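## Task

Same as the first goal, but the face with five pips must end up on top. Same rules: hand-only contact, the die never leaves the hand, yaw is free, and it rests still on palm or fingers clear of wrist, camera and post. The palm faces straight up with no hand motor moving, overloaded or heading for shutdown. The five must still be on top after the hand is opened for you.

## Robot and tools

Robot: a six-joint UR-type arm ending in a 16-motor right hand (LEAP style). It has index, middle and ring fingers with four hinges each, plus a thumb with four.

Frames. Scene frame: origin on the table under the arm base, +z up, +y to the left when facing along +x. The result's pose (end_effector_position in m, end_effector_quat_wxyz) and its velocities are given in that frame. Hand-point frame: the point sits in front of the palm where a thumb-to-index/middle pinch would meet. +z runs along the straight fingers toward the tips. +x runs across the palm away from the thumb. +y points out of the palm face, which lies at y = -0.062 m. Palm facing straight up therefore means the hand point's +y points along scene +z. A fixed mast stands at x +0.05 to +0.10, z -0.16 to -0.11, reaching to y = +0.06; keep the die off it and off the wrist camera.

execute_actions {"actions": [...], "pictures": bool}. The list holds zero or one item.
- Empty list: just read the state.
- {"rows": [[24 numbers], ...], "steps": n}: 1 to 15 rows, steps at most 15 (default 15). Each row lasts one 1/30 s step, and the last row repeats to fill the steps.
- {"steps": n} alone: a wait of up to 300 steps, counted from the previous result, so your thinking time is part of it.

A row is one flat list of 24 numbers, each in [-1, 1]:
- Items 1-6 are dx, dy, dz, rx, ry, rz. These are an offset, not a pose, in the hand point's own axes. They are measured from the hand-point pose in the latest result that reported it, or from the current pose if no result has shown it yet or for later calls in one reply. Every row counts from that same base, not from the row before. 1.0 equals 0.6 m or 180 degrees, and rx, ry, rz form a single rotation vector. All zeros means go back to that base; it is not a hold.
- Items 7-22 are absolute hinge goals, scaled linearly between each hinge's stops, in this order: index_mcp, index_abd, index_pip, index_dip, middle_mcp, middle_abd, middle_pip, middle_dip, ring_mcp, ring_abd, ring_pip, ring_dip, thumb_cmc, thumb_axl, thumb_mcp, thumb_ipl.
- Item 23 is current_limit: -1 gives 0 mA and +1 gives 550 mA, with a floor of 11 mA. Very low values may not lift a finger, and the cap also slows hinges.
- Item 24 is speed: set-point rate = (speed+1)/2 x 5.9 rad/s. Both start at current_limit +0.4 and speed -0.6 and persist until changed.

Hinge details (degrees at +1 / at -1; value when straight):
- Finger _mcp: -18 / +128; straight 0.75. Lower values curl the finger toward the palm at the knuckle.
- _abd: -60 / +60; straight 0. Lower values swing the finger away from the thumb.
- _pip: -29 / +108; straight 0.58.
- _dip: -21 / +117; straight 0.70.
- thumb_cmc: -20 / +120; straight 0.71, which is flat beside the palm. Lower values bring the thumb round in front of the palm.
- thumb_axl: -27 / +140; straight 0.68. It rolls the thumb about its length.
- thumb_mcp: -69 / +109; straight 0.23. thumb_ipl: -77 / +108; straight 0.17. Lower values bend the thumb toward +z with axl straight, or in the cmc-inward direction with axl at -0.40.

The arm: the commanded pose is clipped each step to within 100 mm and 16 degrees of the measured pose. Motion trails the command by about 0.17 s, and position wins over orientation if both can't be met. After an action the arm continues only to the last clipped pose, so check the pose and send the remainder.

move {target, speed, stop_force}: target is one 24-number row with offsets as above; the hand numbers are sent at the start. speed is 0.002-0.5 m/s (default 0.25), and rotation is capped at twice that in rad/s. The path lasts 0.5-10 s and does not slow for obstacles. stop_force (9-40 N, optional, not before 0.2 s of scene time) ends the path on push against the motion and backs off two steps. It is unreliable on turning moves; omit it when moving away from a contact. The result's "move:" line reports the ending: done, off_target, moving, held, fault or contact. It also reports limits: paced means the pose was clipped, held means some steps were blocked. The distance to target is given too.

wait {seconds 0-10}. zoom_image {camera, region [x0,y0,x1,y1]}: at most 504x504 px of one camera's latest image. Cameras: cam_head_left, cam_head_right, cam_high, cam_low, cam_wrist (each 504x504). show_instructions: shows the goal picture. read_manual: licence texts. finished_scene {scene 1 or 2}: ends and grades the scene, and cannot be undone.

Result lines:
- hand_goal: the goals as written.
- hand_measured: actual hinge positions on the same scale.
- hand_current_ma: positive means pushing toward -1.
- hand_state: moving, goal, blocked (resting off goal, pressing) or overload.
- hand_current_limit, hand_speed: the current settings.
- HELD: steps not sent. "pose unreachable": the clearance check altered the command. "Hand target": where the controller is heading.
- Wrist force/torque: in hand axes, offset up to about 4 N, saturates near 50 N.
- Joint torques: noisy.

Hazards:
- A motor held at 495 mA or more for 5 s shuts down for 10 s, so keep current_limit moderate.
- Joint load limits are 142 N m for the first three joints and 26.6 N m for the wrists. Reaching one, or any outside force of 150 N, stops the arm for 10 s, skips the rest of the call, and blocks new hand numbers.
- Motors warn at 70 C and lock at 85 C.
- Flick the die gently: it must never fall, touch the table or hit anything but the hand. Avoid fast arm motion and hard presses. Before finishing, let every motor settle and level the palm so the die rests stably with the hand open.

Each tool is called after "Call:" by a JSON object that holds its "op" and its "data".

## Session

Call:
{"op": "execute_actions", "data": {"actions": []}}

Scene clock: 0.00 s of 4800.00 s.
end_effector_position=(+0.6017, +0.0585, +0.4255) hand_goal=(+0.046, +0.000, -0.008, +0.280, +0.046, +0.000, -0.008, +0.280, +0.046, +0.000, -0.008, +0.280, -0.104, +0.266, +0.032, -0.018) hand_measured=(+0.062, +0.000, -0.006, +0.282, +0.062, +0.000, -0.006, +0.282, +0.060, +0.000, -0.006, +0.282, -0.088, +0.270, +0.034, -0.016) hand_current_ma=(+88, +0, +14, +13, +90, +0, +13, +14, +79, +0, +13, +14, +77, +25, +14, +13) hand_state=(goal, goal, goal, goal, goal, goal, goal, goal, goal, goal, goal, goal, goal, goal, goal, goal) hand_current_limit=0.40 hand_speed=-0.60 end_effector_quat_wxyz=(+0.503, +0.459, +0.516, +0.521) end_effector_velocity=(+0.000, -0.001, -0.000) end_effector_angular_velocity=(-0.000, +0.001, -0.001)
Joint positions: [-0.189 -1.175  2.212 -4.219 -1.296 -0.026]
Joint velocities: [-0.001 -0.    -0.     0.001 -0.    -0.   ]
Joint torques (N m, as the arm reports them, + toward a larger angle): no reading
Wrist force (N, on the end effector, along its own x y z axes, offset not removed): no reading
Wrist torque (N m, same axes, about the end effector's origin, offset not removed): no reading
Hand target: +0.602, +0.058, +0.425; +0.503, +0.459, +0.516, +0.521

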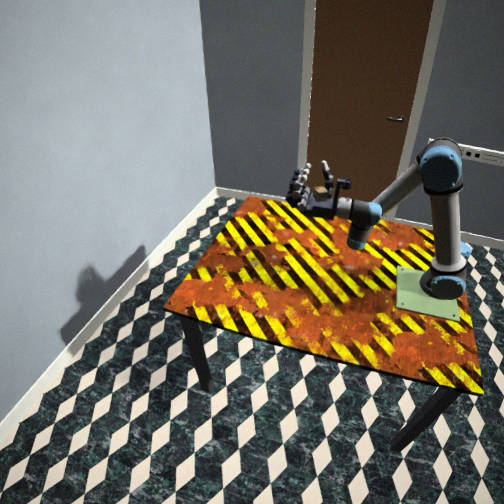

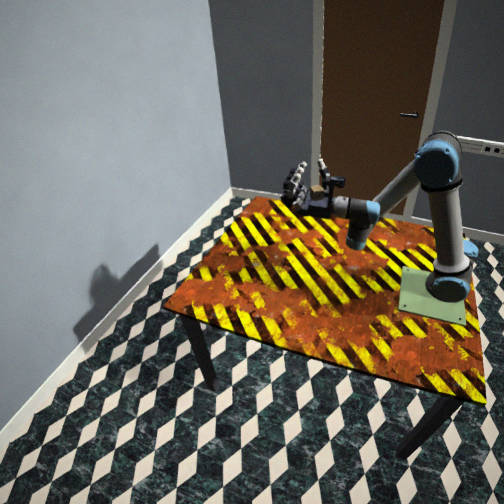

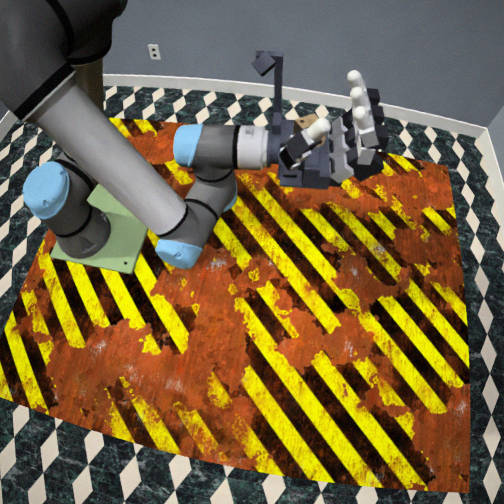

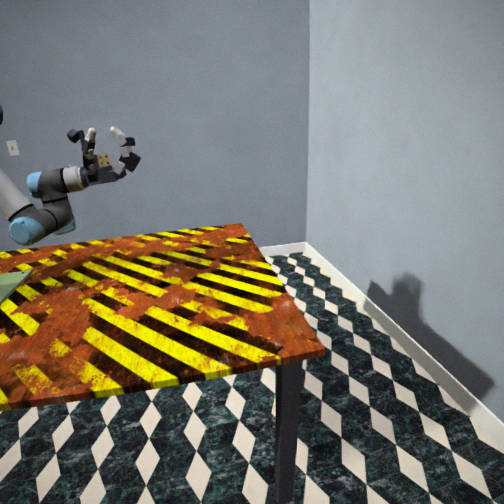

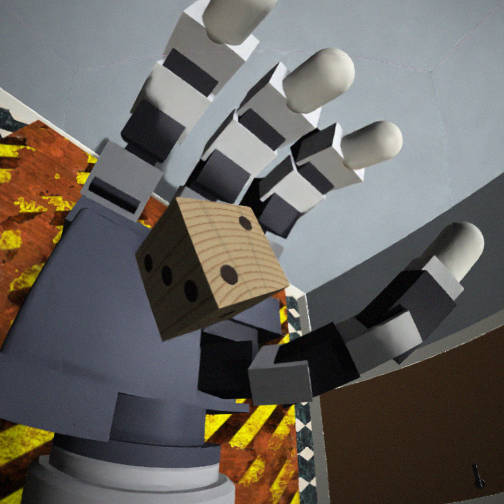

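Call:
{"op": "move", "data": {"target": [0,0,0,0.16,0,0,-0.3,0,0.3,0.2,-0.3,0,0.3,0.2,-0.3,0,0.3,0.2,0.3,0.266,0.2,0.1,0.4,-0.4], "speed": 0.2}}

Call:
{"op": "zoom_image", "data": {"camera": "cam_head_left", "region": [260,140,380,260]}}

Scene clock: 2.50 s of 4800.00 s.
end_effector_position=(+0.6017, +0.0585, +0.4256) hand_goal=(-0.300, +0.000, +0.300, +0.200, -0.300, +0.000, +0.300, +0.200, -0.300, +0.000, +0.300, +0.200, +0.300, +0.266, +0.200, +0.100) hand_measured=(-0.290, +0.000, +0.298, +0.202, -0.288, +0.000, +0.298, +0.202, -0.290, +0.000, +0.298, +0.202, +0.310, +0.268, +0.200, +0.098) hand_current_ma=(+58, +0, -9, +12, +60, +0, -8, +13, +52, +0, -9, +14, +50, +18, +5, -11) hand_state=(goal, goal, goal, goal, goal, goal, goal, goal, goal, goal, goal, goal, goal, goal, goal, goal) hand_current_limit=0.40 hand_speed=-0.40 end_effector_quat_wxyz=(+0.373, +0.569, +0.629, +0.376) end_effector_velocity=(+0.001, +0.000, -0.000) end_effector_angular_velocity=(-0.000, +0.014, +0.000)
Joint positions: [-0.19  -1.607  2.262 -3.321 -1.343 -0.158]
Joint velocities: [ 0.001 -0.008 -0.005  0.028 -0.002 -0.003]
Joint torques (N m, as the arm reports them, + toward a larger angle): [  7.7  -23.34 -25.83  -1.44  -1.12  -1.39]
Wrist force (N, on the end effector, along its own x y z axes, offset not removed): [0.2 -4.4 -4.3]
Wrist torque (N m, same axes, about the end effector's origin, offset not removed): [-0.23 0.16 -0.10]
Hand target: +0.602, +0.058, +0.426; +0.373, +0.569, +0.629, +0.376
Off the commanded pose: 0.000 m, 0 deg.
move: done

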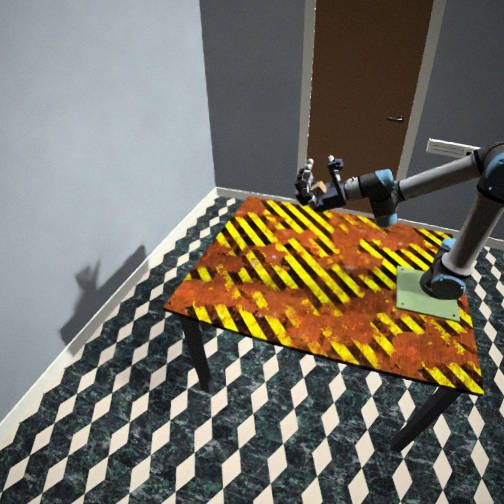

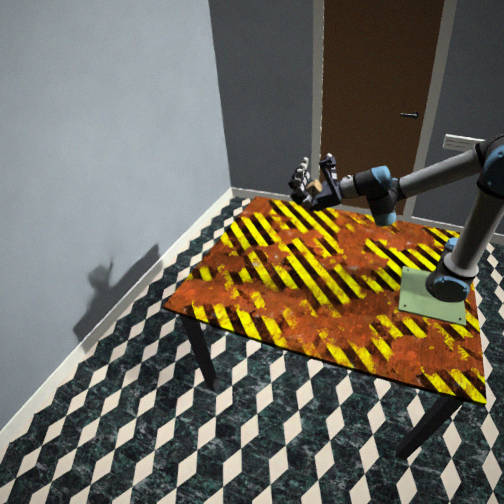

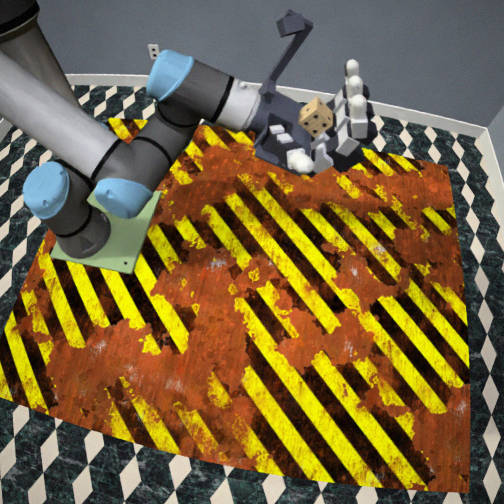

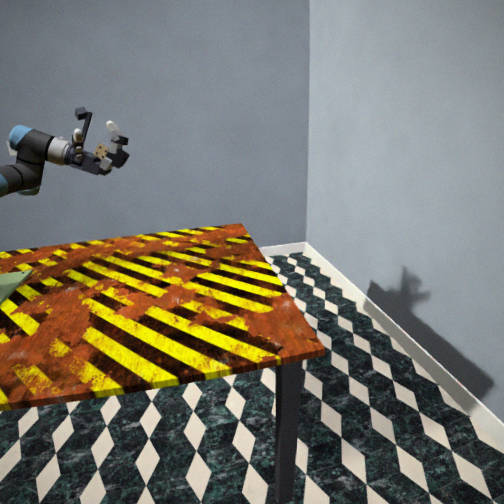

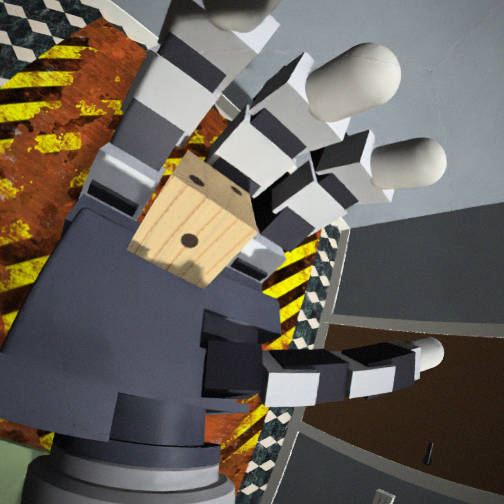

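Region (260, 140, 380, 260) of cam_head_left's 504x504 image, scaled by 4.200, with more detail than that image has.

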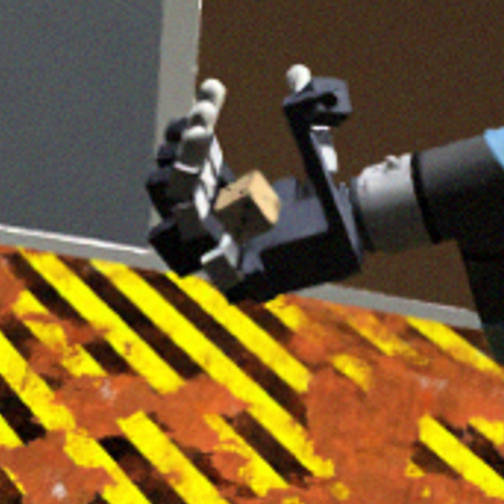

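Call:
{"op": "move", "data": {"target": [0,0,0,0.07,0,0,0.5,0,0.15,0.0,0.5,0,0.15,0.0,0.5,0,0.15,0.0,0.3,0.266,0.2,0.1,0.4,-0.6], "speed": 0.1}}

Call:
{"op": "zoom_image", "data": {"camera": "cam_head_left", "region": [260,140,380,260]}}

Scene clock: 4.53 s of 4800.00 s.
end_effector_position=(+0.6017, +0.0585, +0.4257) hand_goal=(+0.500, +0.000, +0.150, +0.000, +0.500, +0.000, +0.150, +0.000, +0.500, +0.000, +0.150, +0.000, +0.300, +0.266, +0.200, +0.100) hand_measured=(+0.510, +0.000, +0.156, +0.002, +0.514, +0.000, +0.156, +0.002, +0.510, +0.000, +0.156, +0.004, +0.310, +0.268, +0.200, +0.098) hand_current_ma=(+54, +0, +29, +14, +71, +1, +28, +15, +57, +0, +27, +16, +50, +18, +5, -11) hand_state=(goal, goal, goal, goal, goal, goal, goal, goal, goal, goal, goal, goal, goal, goal, goal, goal) hand_current_limit=0.40 hand_speed=-0.60 end_effector_quat_wxyz=(+0.309, +0.606, +0.666, +0.305) end_effector_velocity=(+0.000, -0.000, -0.000) end_effector_angular_velocity=(-0.000, +0.013, -0.000)
Joint positions: [-0.176 -1.72   2.169 -2.897 -1.393 -0.194]
Joint velocities: [ 0.001 -0.003 -0.007  0.023 -0.003 -0.001]
Joint torques (N m, as the arm reports them, + toward a larger angle): [  7.52 -22.29 -28.57  -1.82  -1.01  -1.73]
Wrist force (N, on the end effector, along its own x y z axes, offset not removed): [0.3 -1.3 -2.7]
Wrist torque (N m, same axes, about the end effector's origin, offset not removed): [0.15 0.21 0.04]
Hand target: +0.602, +0.058, +0.426; +0.309, +0.607, +0.666, +0.305
Off the commanded pose: 0.000 m, 0 deg.
move: done

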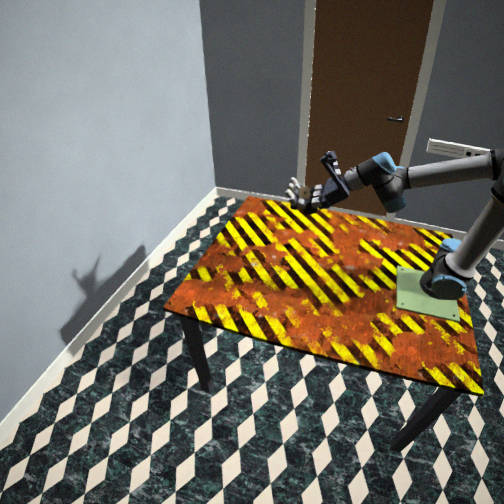

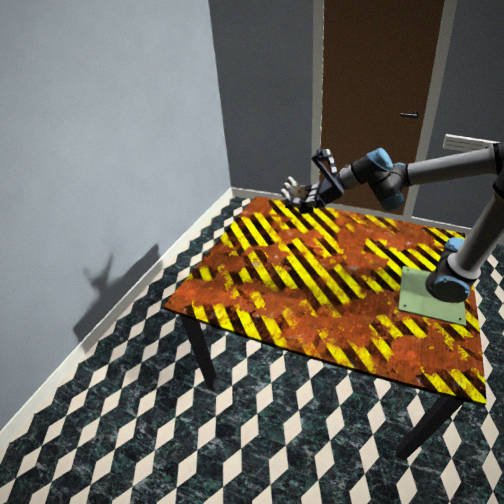

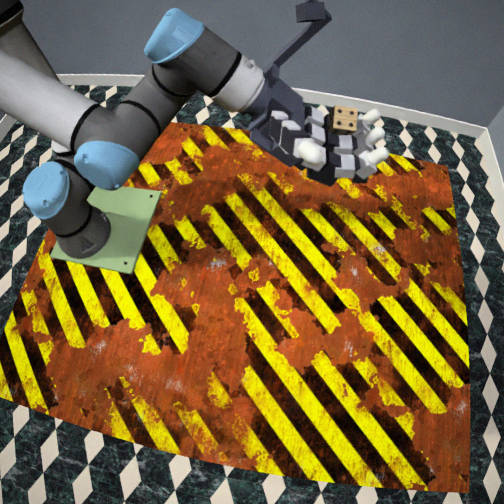

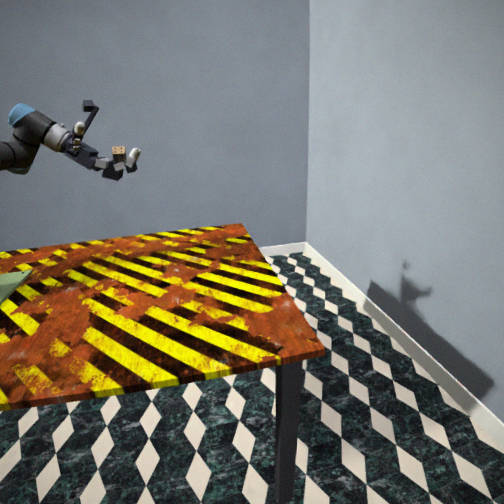

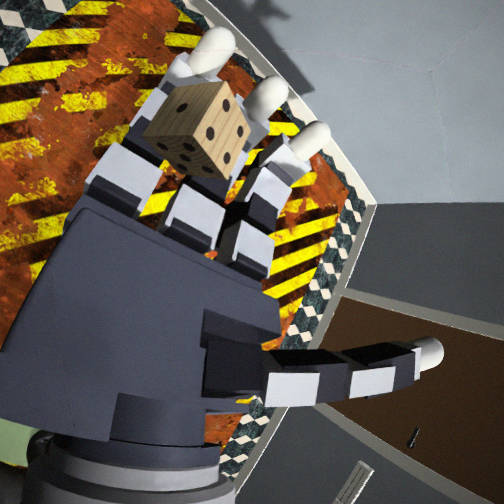

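Region (260, 140, 380, 260) of cam_head_left's 504x504 image, scaled by 4.200, with more detail than that image has.

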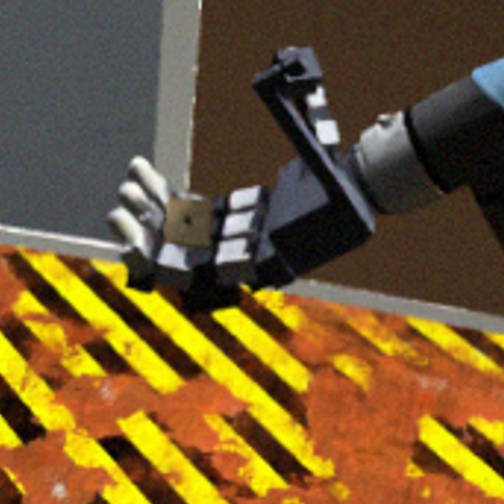

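Call:
{"op": "move", "data": {"target": [0,0,0,-0.28,0,0.055,0.55,0,0.6,0.1,0.55,0,0.6,0.1,0.55,0,0.6,0.1,-0.1,0.266,0.03,0.0,0.4,-0.85], "speed": 0.15}}

Call:
{"op": "zoom_image", "data": {"camera": "cam_head_left", "region": [260,140,380,260]}}

Scene clock: 8.83 s of 4800.00 s.
end_effector_position=(+0.6015, +0.0585, +0.4254) hand_goal=(+0.550, +0.000, +0.600, +0.100, +0.550, +0.000, +0.600, +0.100, +0.550, +0.000, +0.600, +0.100, -0.100, +0.266, +0.030, +0.000) hand_measured=(+0.560, +0.000, +0.600, +0.098, +0.562, +0.000, +0.600, +0.098, +0.560, +0.000, +0.600, +0.098, -0.084, +0.268, +0.030, +0.002) hand_current_ma=(+58, +0, +2, -12, +66, +1, +2, -13, +63, +0, +4, -13, +81, +18, +2, +11) hand_state=(goal, goal, goal, goal, goal, goal, goal, goal, goal, goal, goal, goal, goal, goal, goal, goal) hand_current_limit=0.40 hand_speed=-0.85 end_effector_quat_wxyz=(+0.511, +0.471, +0.420, +0.584) end_effector_velocity=(+0.000, -0.000, +0.000) end_effector_angular_velocity=(+0.002, -0.011, -0.002)
Joint positions: [-0.105 -1.05   2.112 -4.401 -1.449  0.152]
Joint velocities: [ 0.001  0.007 -0.008 -0.01  -0.004  0.002]
Joint torques (N m, as the arm reports them, + toward a larger angle): [  8.28 -24.6  -19.51  -2.89  -1.29   1.26]
Wrist force (N, on the end effector, along its own x y z axes, offset not removed): [-1.1 -3.0 -2.4]
Wrist torque (N m, same axes, about the end effector's origin, offset not removed): [-0.07 0.28 -0.10]
Hand target: +0.602, +0.058, +0.425; +0.511, +0.471, +0.420, +0.584
Off the commanded pose: 0.000 m, 0 deg.
move: done

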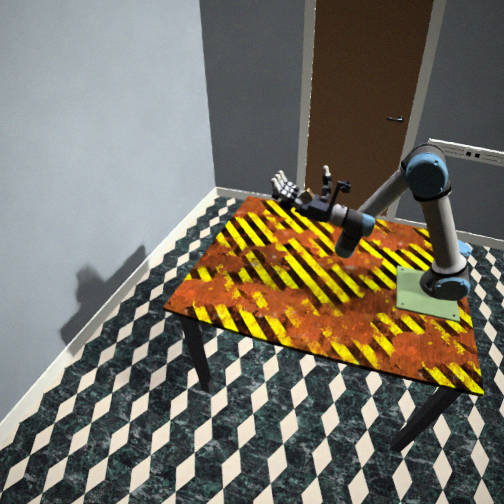

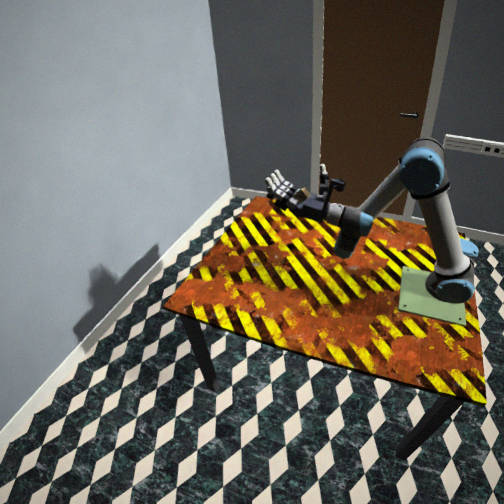

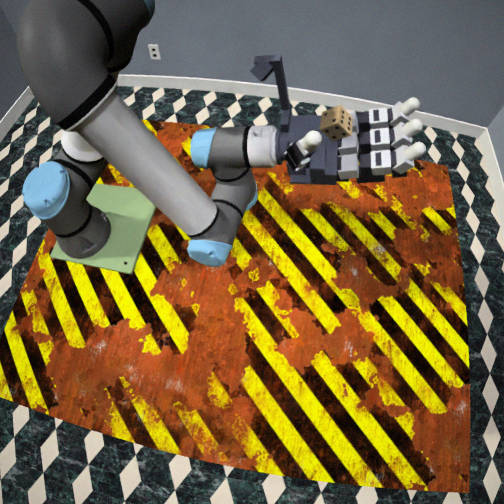

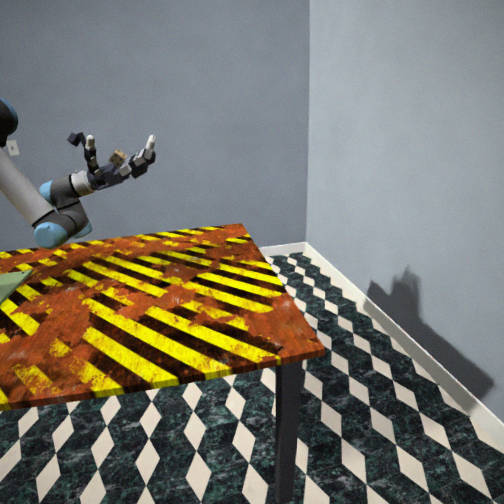

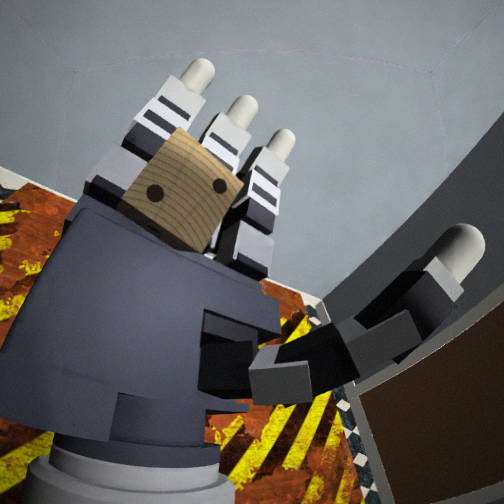

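Region (260, 140, 380, 260) of cam_head_left's 504x504 image, scaled by 4.200, with more detail than that image has.

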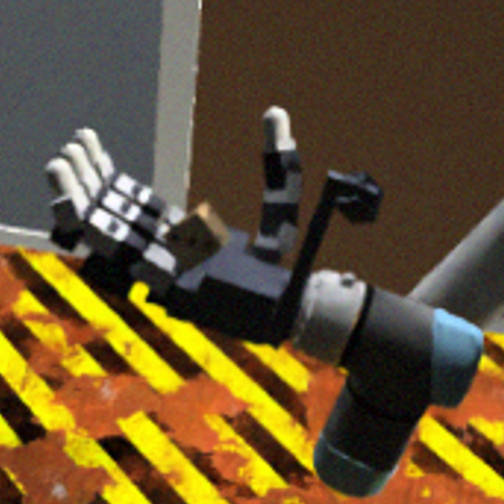

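Call:
{"op": "move", "data": {"target": [0,0,0,0.29,0,0,0.5,0,0.15,0.0,0.5,0,0.15,0.0,0.5,0,0.15,0.0,0.3,0.266,0.2,0.1,0.4,-0.5], "speed": 0.2}}

Call:
{"op": "zoom_image", "data": {"camera": "cam_head_left", "region": [260,140,380,260]}}

Scene clock: 12.43 s of 4800.00 s.
end_effector_position=(+0.6016, +0.0585, +0.4257) hand_goal=(+0.500, +0.000, +0.150, +0.000, +0.500, +0.000, +0.150, +0.000, +0.500, +0.000, +0.150, +0.000, +0.300, +0.266, +0.200, +0.100) hand_measured=(+0.526, +0.000, +0.158, +0.002, +0.526, +0.000, +0.156, +0.002, +0.522, +0.000, +0.156, +0.004, +0.310, +0.268, +0.202, +0.098) hand_current_ma=(+141, +0, +37, +14, +143, +1, +35, +15, +125, +0, +34, +16, +56, +18, +9, -8) hand_state=(blocked, goal, goal, goal, blocked, goal, goal, goal, blocked, goal, goal, goal, goal, goal, goal, goal) hand_current_limit=0.40 hand_speed=-0.50 end_effector_quat_wxyz=(+0.252, +0.647, +0.634, +0.340) end_effector_velocity=(+0.001, -0.000, -0.000) end_effector_angular_velocity=(-0.001, +0.014, +0.002)
Joint positions: [-0.186 -1.735  2.146 -2.818 -1.316 -0.059]
Joint velocities: [-0.001 -0.002 -0.009  0.027 -0.    -0.005]
Joint torques (N m, as the arm reports them, + toward a larger angle): [ -6.42 -23.25 -30.98  -1.67  -0.9   -1.58]
Wrist force (N, on the end effector, along its own x y z axes, offset not removed): [0.7 -0.1 -2.7]
Wrist torque (N m, same axes, about the end effector's origin, offset not removed): [0.36 0.15 0.04]
Hand target: +0.602, +0.058, +0.426; +0.251, +0.648, +0.634, +0.340
Off the commanded pose: 0.000 m, 0 deg.
move: done

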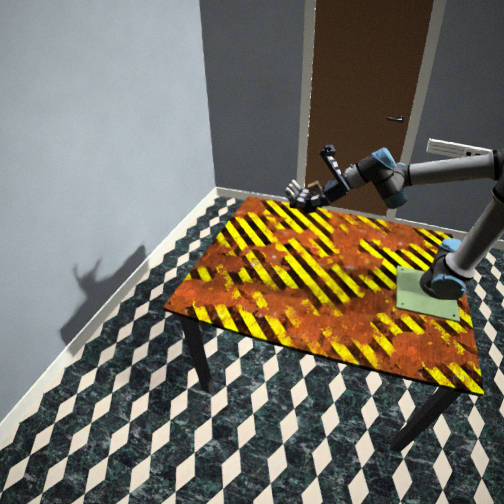

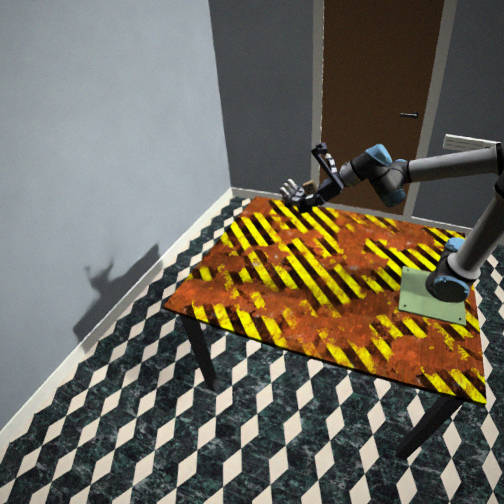

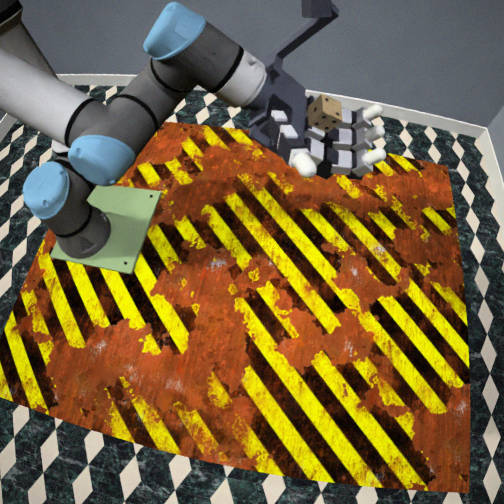

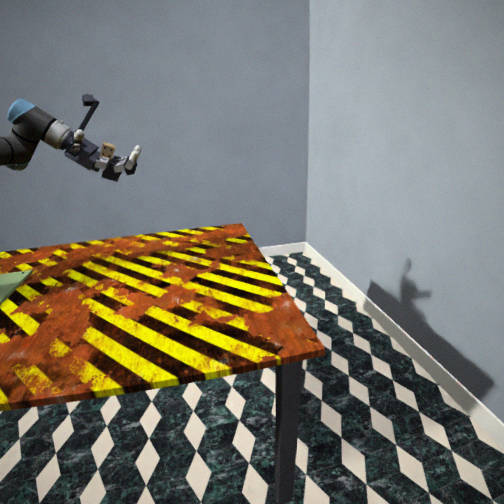

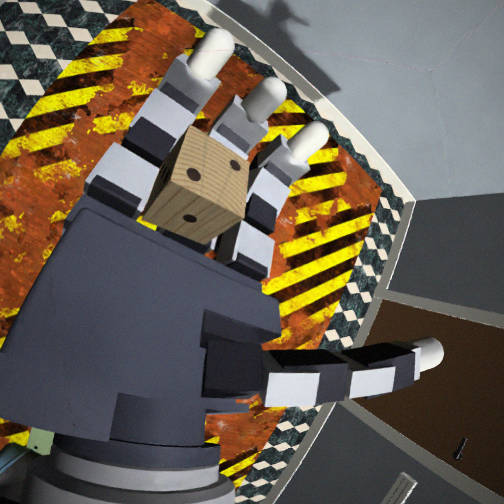

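Region (260, 140, 380, 260) of cam_head_left's 504x504 image, scaled by 4.200, with more detail than that image has.

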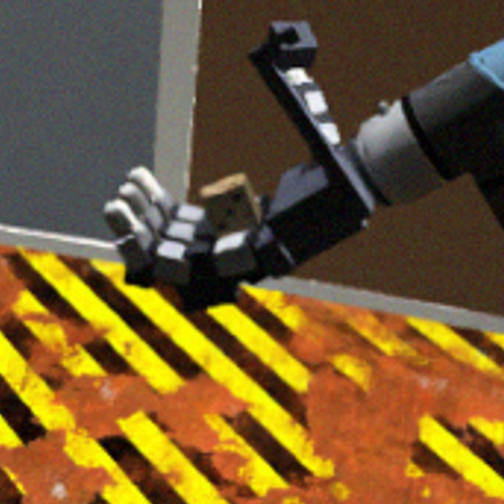

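Call:
{"op": "move", "data": {"target": [0,0,0,0.1,0,0,0.5,0,0.35,-0.1,0.5,0,0.35,-0.1,0.5,0,0.35,-0.1,0.3,0.266,0.2,0.1,0.4,-0.5], "speed": 0.1}}

Call:
{"op": "zoom_image", "data": {"camera": "cam_head_left", "region": [260,140,380,260]}}

Scene clock: 15.47 s of 4800.00 s.
end_effector_position=(+0.6016, +0.0585, +0.4257) hand_goal=(+0.500, +0.000, +0.350, -0.100, +0.500, +0.000, +0.350, -0.100, +0.500, +0.000, +0.350, -0.100, +0.300, +0.266, +0.200, +0.100) hand_measured=(+0.522, +0.000, +0.350, -0.096, +0.526, +0.000, +0.354, -0.096, +0.518, +0.000, +0.350, -0.096, +0.310, +0.268, +0.200, +0.098) hand_current_ma=(+123, +0, +2, +20, +134, +3, +17, +21, +110, +0, +3, +22, +56, +18, -2, -8) hand_state=(blocked, goal, goal, goal, blocked, goal, goal, goal, goal, goal, goal, goal, goal, goal, goal, goal) hand_current_limit=0.40 hand_speed=-0.50 end_effector_quat_wxyz=(+0.148, +0.679, +0.679, +0.237) end_effector_velocity=(+0.000, -0.000, -0.000) end_effector_angular_velocity=(-0.000, +0.011, +0.002)
Joint positions: [-0.185 -1.756  1.92  -2.251 -1.348 -0.135]
Joint velocities: [ 0.     0.002 -0.009  0.019 -0.001 -0.003]
Joint torques (N m, as the arm reports them, + toward a larger angle): [  7.24  -9.   -30.99  -1.9   -1.1   -1.65]
Wrist force (N, on the end effector, along its own x y z axes, offset not removed): [-3.1 -0.6 -3.0]
Wrist torque (N m, same axes, about the end effector's origin, offset not removed): [0.29 0.72 -0.18]
Hand target: +0.602, +0.058, +0.426; +0.148, +0.679, +0.679, +0.237
Off the commanded pose: 0.000 m, 0 deg.
move: done

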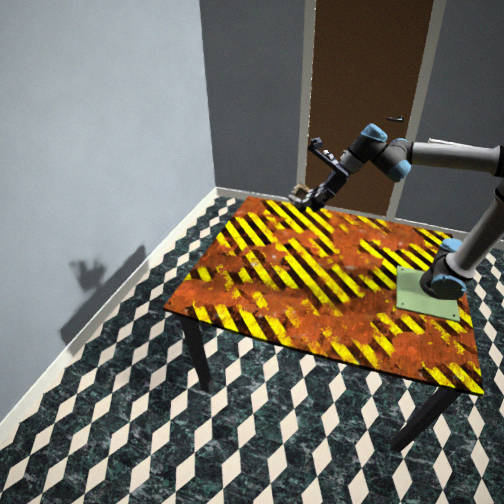

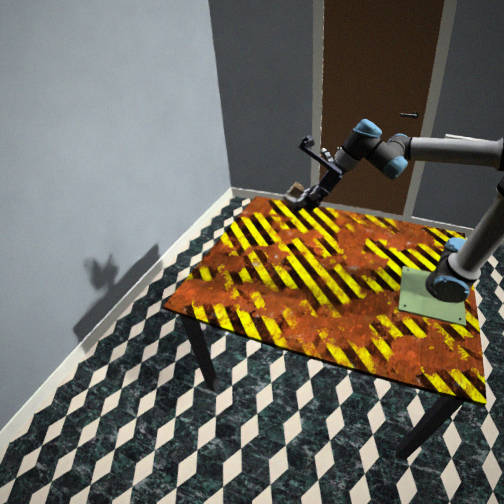

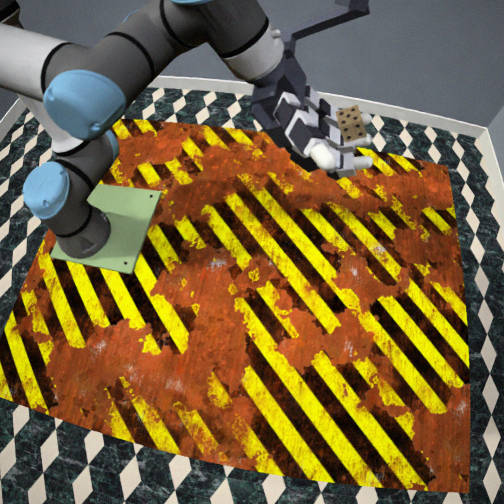

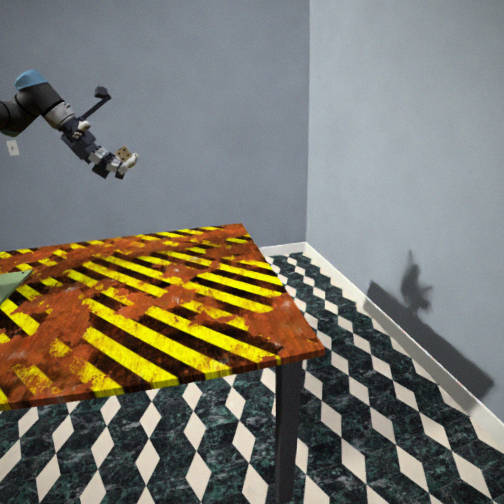

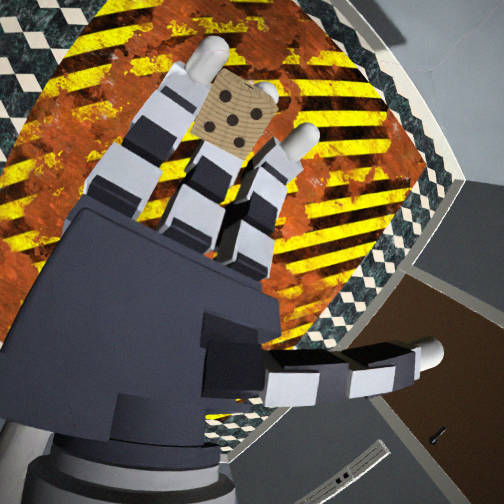

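Region (260, 140, 380, 260) of cam_head_left's 504x504 image, scaled by 4.200, with more detail than that image has.

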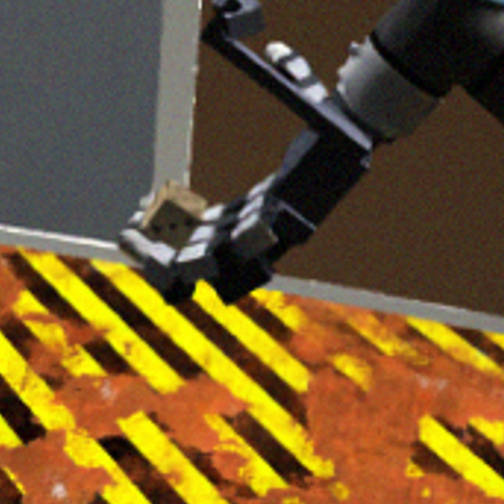

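Call:
{"op": "move", "data": {"target": [0,0,0,0,0,0,0.5,0,0.4,0.22,0.5,0,0.4,0.22,0.5,0,0.4,0.22,0.3,0.266,0.2,0.1,0.4,-0.85]}}

Call:
{"op": "zoom_image", "data": {"camera": "cam_head_left", "region": [260,140,380,260]}}

Scene clock: 18.33 s of 4800.00 s.
end_effector_position=(+0.6016, +0.0585, +0.4257) hand_goal=(+0.500, +0.000, +0.400, +0.220, +0.500, +0.000, +0.400, +0.220, +0.500, +0.000, +0.400, +0.220, +0.300, +0.266, +0.200, +0.100) hand_measured=(+0.522, +0.000, +0.400, +0.218, +0.526, +0.000, +0.402, +0.218, +0.518, +0.000, +0.402, +0.218, +0.310, +0.268, +0.200, +0.098) hand_current_ma=(+121, +0, +0, -11, +134, +3, +11, -7, +109, +0, +5, -11, +56, +18, -2, -8) hand_state=(blocked, goal, goal, goal, blocked, goal, goal, goal, goal, goal, goal, goal, goal, goal, goal, goal) hand_current_limit=0.40 hand_speed=-0.85 end_effector_quat_wxyz=(+0.148, +0.679, +0.679, +0.237) end_effector_velocity=(-0.000, +0.000, +0.000) end_effector_angular_velocity=(-0.000, -0.001, +0.001)
Joint positions: [-0.185 -1.756  1.92  -2.251 -1.348 -0.135]
Joint velocities: [ 0.001 -0.    -0.    -0.     0.    -0.   ]
Joint torques (N m, as the arm reports them, + toward a larger angle): [  4.23 -22.98 -18.88  -4.73   1.88   1.22]
Wrist force (N, on the end effector, along its own x y z axes, offset not removed): [-2.0 0.8 -3.1]
Wrist torque (N m, same axes, about the end effector's origin, offset not removed): [0.57 0.47 -0.12]
Hand target: +0.602, +0.058, +0.426; +0.148, +0.679, +0.679, +0.237
Off the commanded pose: 0.000 m, 0 deg.
move: done

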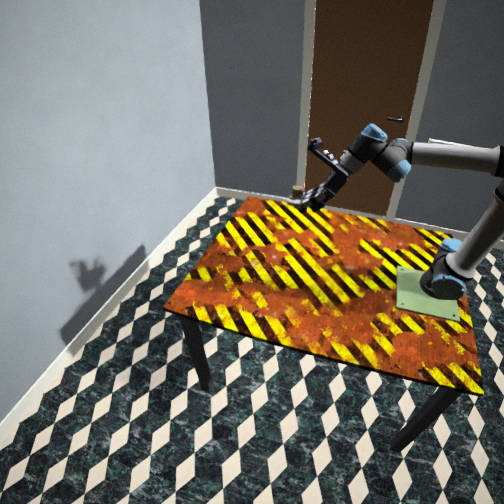

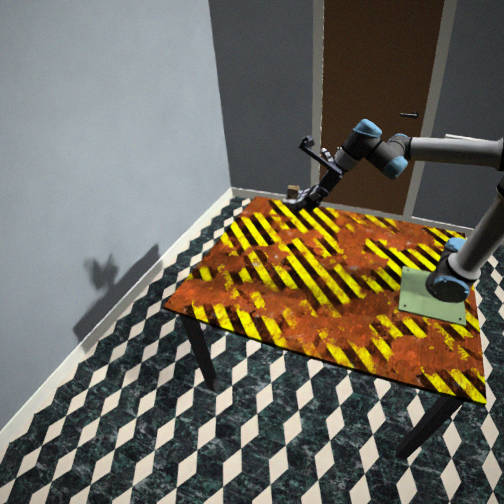

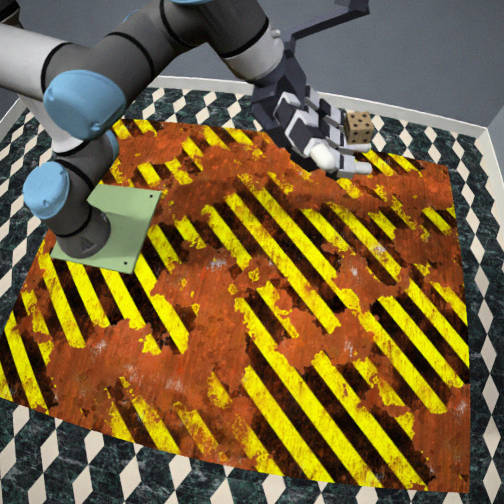

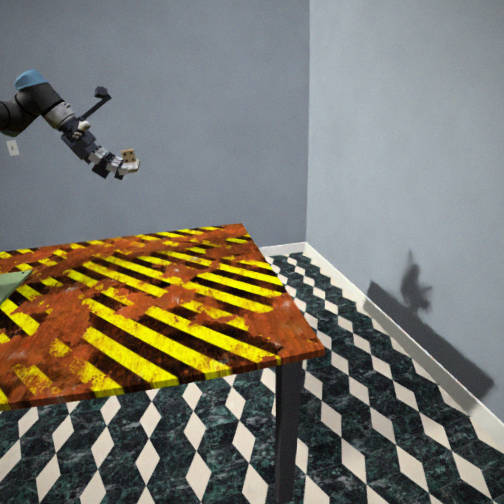

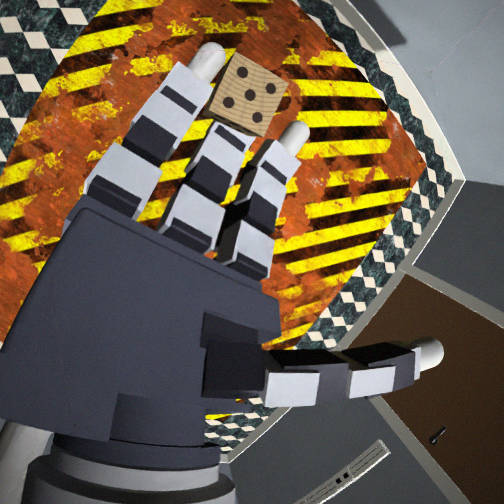

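Region (260, 140, 380, 260) of cam_head_left's 504x504 image, scaled by 4.200, with more detail than that image has.

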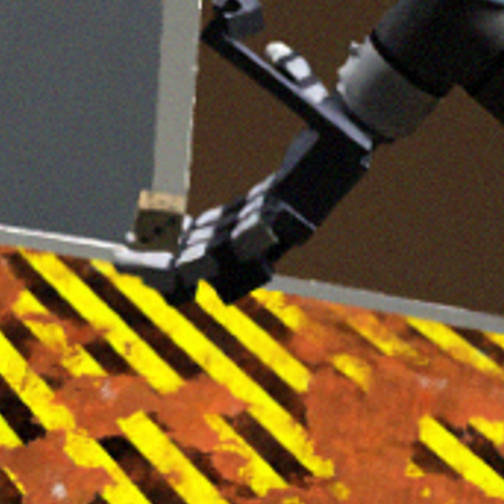

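Call:
{"op": "move", "data": {"target": [0,0,0,-0.162,-0.015,-0.007,0.6,0,0.47,0.38,0.6,0,0.47,0.38,0.6,0,0.47,0.38,0.3,0.266,0.2,0.1,0.4,-0.95], "speed": 0.15}}

Call:
{"op": "zoom_image", "data": {"camera": "cam_head_left", "region": [260,140,380,260]}}

Scene clock: 21.83 s of 4800.00 s.
end_effector_position=(+0.6015, +0.0585, +0.4257) hand_goal=(+0.600, +0.000, +0.470, +0.380, +0.600, +0.000, +0.470, +0.380, +0.600, +0.000, +0.470, +0.380, +0.300, +0.266, +0.200, +0.100) hand_measured=(+0.610, +0.000, +0.470, +0.378, +0.614, +0.000, +0.472, +0.378, +0.610, +0.000, +0.472, +0.378, +0.310, +0.268, +0.200, +0.098) hand_current_ma=(+52, +0, +2, -11, +76, +3, +13, -8, +57, +0, +8, -10, +56, +18, -3, -8) hand_state=(goal, goal, goal, goal, goal, goal, goal, goal, goal, goal, goal, goal, goal, goal, goal, goal) hand_current_limit=0.40 hand_speed=-0.95 end_effector_quat_wxyz=(+0.332, +0.618, +0.602, +0.383) end_effector_velocity=(+0.001, -0.000, -0.000) end_effector_angular_velocity=(-0.001, -0.013, -0.002)
Joint positions: [-0.16  -1.64   2.234 -3.206 -1.372 -0.027]
Joint velocities: [ 0.002  0.01   0.003 -0.026 -0.003  0.003]
Joint torques (N m, as the arm reports them, + toward a larger angle): [  7.56 -11.4  -15.28  -4.58  -1.11   0.97]
Wrist force (N, on the end effector, along its own x y z axes, offset not removed): [1.4 -3.0 -3.8]
Wrist torque (N m, same axes, about the end effector's origin, offset not removed): [0.06 -0.03 0.17]
Hand target: +0.602, +0.058, +0.426; +0.332, +0.618, +0.601, +0.383
Off the commanded pose: 0.000 m, 0 deg.
move: done

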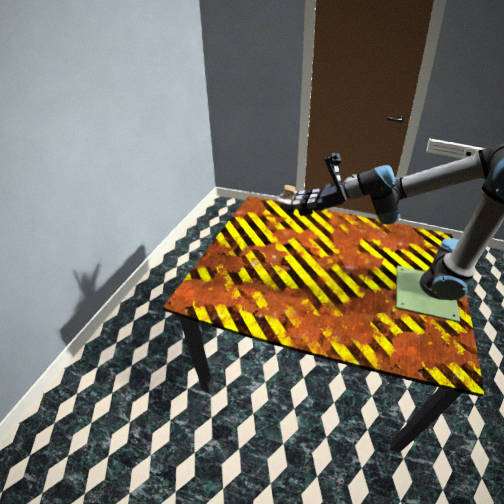

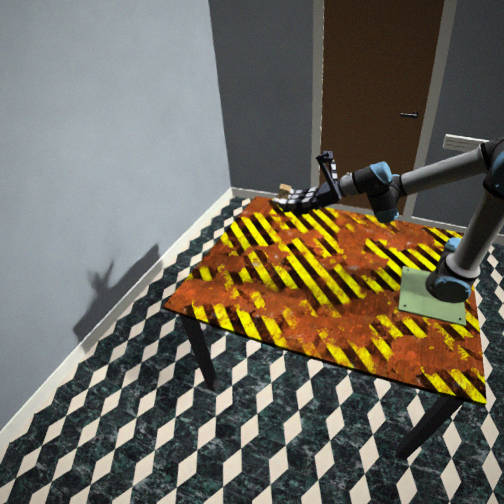

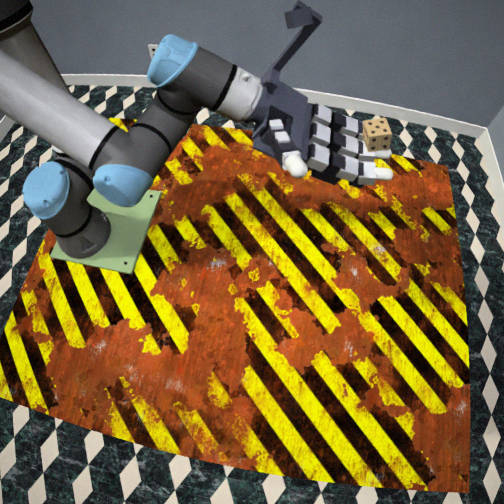

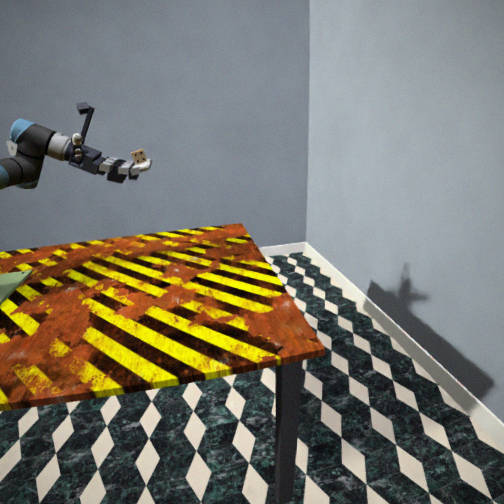

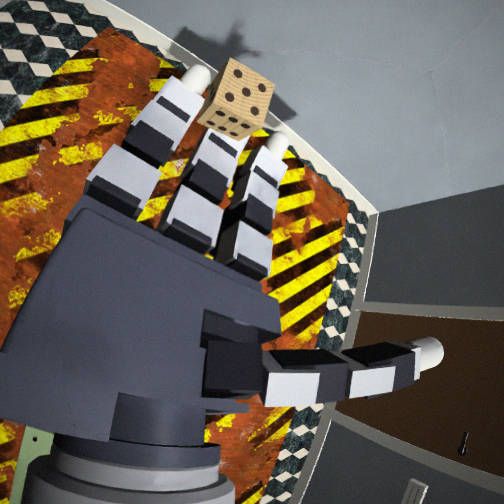

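Region (260, 140, 380, 260) of cam_head_left's 504x504 image, scaled by 4.200, with more detail than that image has.

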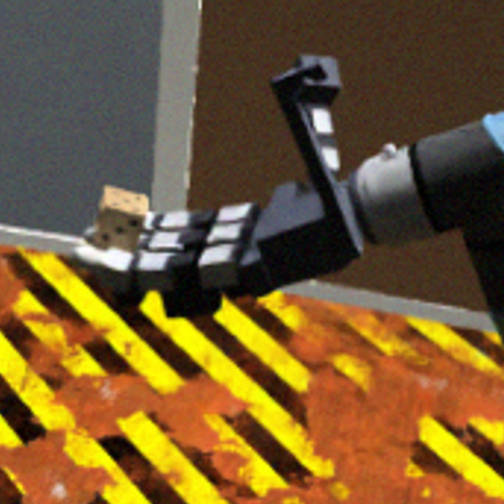

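Call:
{"op": "move", "data": {"target": [0,0,0,-0.162,-0.011,-0.021,0.72,0,0.54,0.52,0.72,0,0.54,0.52,0.72,0,0.54,0.52,0.3,0.266,0.2,0.1,0.4,-0.95], "speed": 0.15}}

Call:
{"op": "zoom_image", "data": {"camera": "cam_head_left", "region": [240,140,360,260]}}

Scene clock: 24.93 s of 4800.00 s.
end_effector_position=(+0.6014, +0.0585, +0.4254) hand_goal=(+0.720, +0.000, +0.540, +0.520, +0.720, +0.000, +0.540, +0.520, +0.720, +0.000, +0.540, +0.520, +0.300, +0.266, +0.200, +0.100) hand_measured=(+0.730, +0.000, +0.540, +0.518, +0.736, +0.000, +0.542, +0.518, +0.732, +0.000, +0.542, +0.518, +0.310, +0.268, +0.200, +0.098) hand_current_ma=(+58, +0, +3, -11, +82, +3, +14, -8, +64, +0, +9, -10, +56, +18, +4, -8) hand_state=(goal, goal, goal, goal, goal, goal, goal, goal, goal, goal, goal, goal, goal, goal, goal, goal) hand_current_limit=0.40 hand_speed=-0.95 end_effector_quat_wxyz=(+0.499, +0.501, +0.500, +0.500) end_effector_velocity=(+0.000, -0.001, +0.000) end_effector_angular_velocity=(-0.001, -0.011, -0.002)
Joint positions: [-0.134 -1.214  2.221 -4.136 -1.427  0.003]
Joint velocities: [-0.001  0.01  -0.005 -0.016 -0.001  0.   ]
Joint torques (N m, as the arm reports them, + toward a larger angle): [  7.2  -20.11 -21.41  -3.6   -1.22   1.18]
Wrist force (N, on the end effector, along its own x y z axes, offset not removed): [1.3 1.4 -2.0]
Wrist torque (N m, same axes, about the end effector's origin, offset not removed): [0.37 0.07 0.08]
Hand target: +0.601, +0.059, +0.425; +0.499, +0.501, +0.500, +0.500
Off the commanded pose: 0.000 m, 0 deg.
move: done

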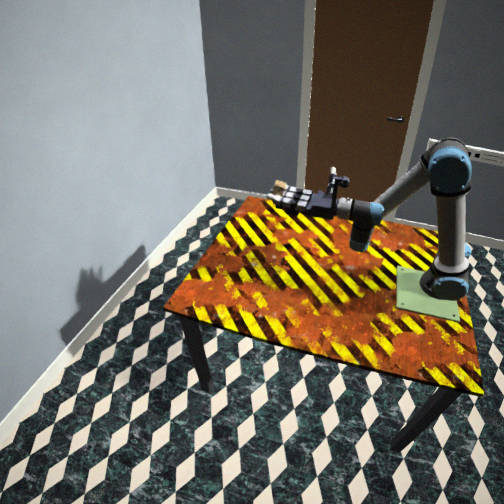

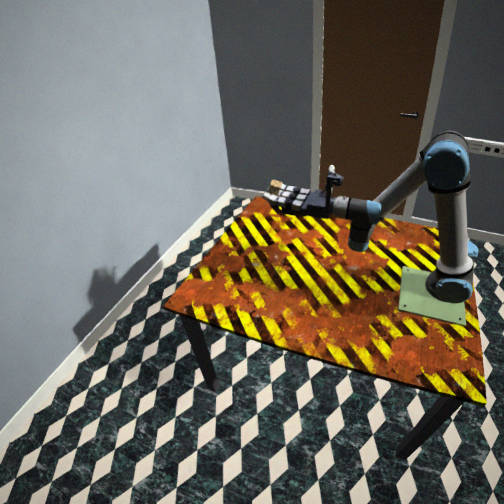

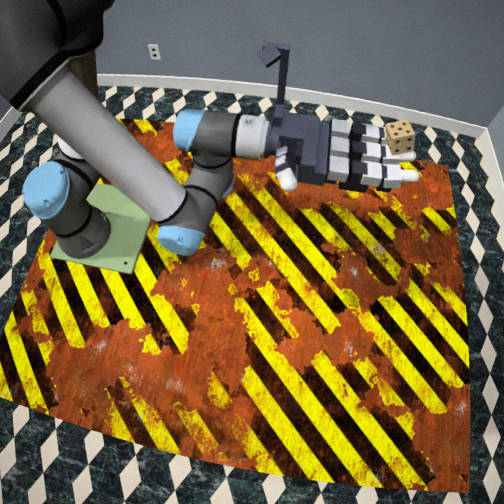

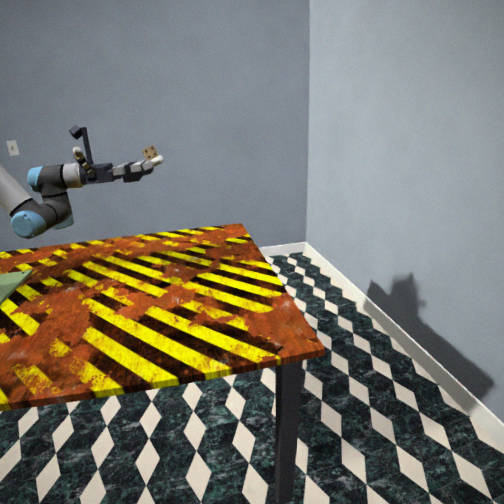

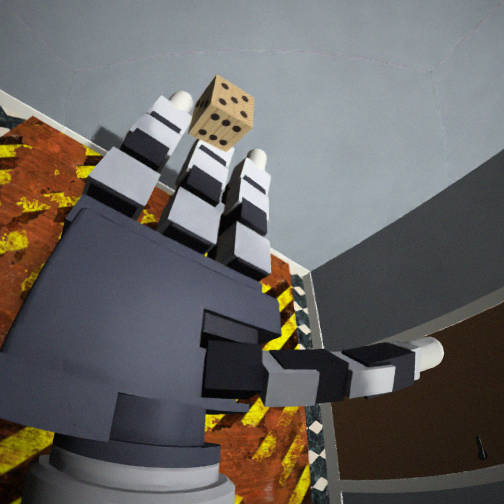

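Region (240, 140, 360, 260) of cam_head_left's 504x504 image, scaled by 4.200, with more detail than that image has.

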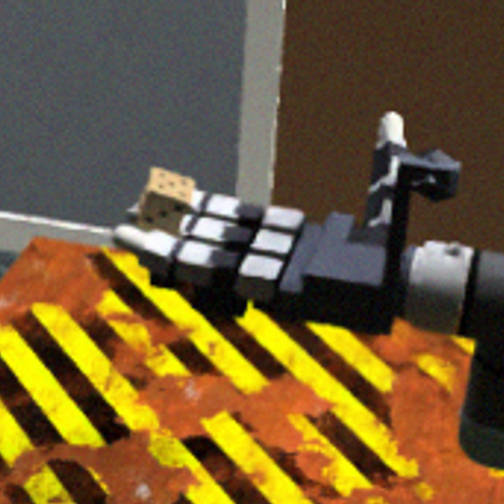

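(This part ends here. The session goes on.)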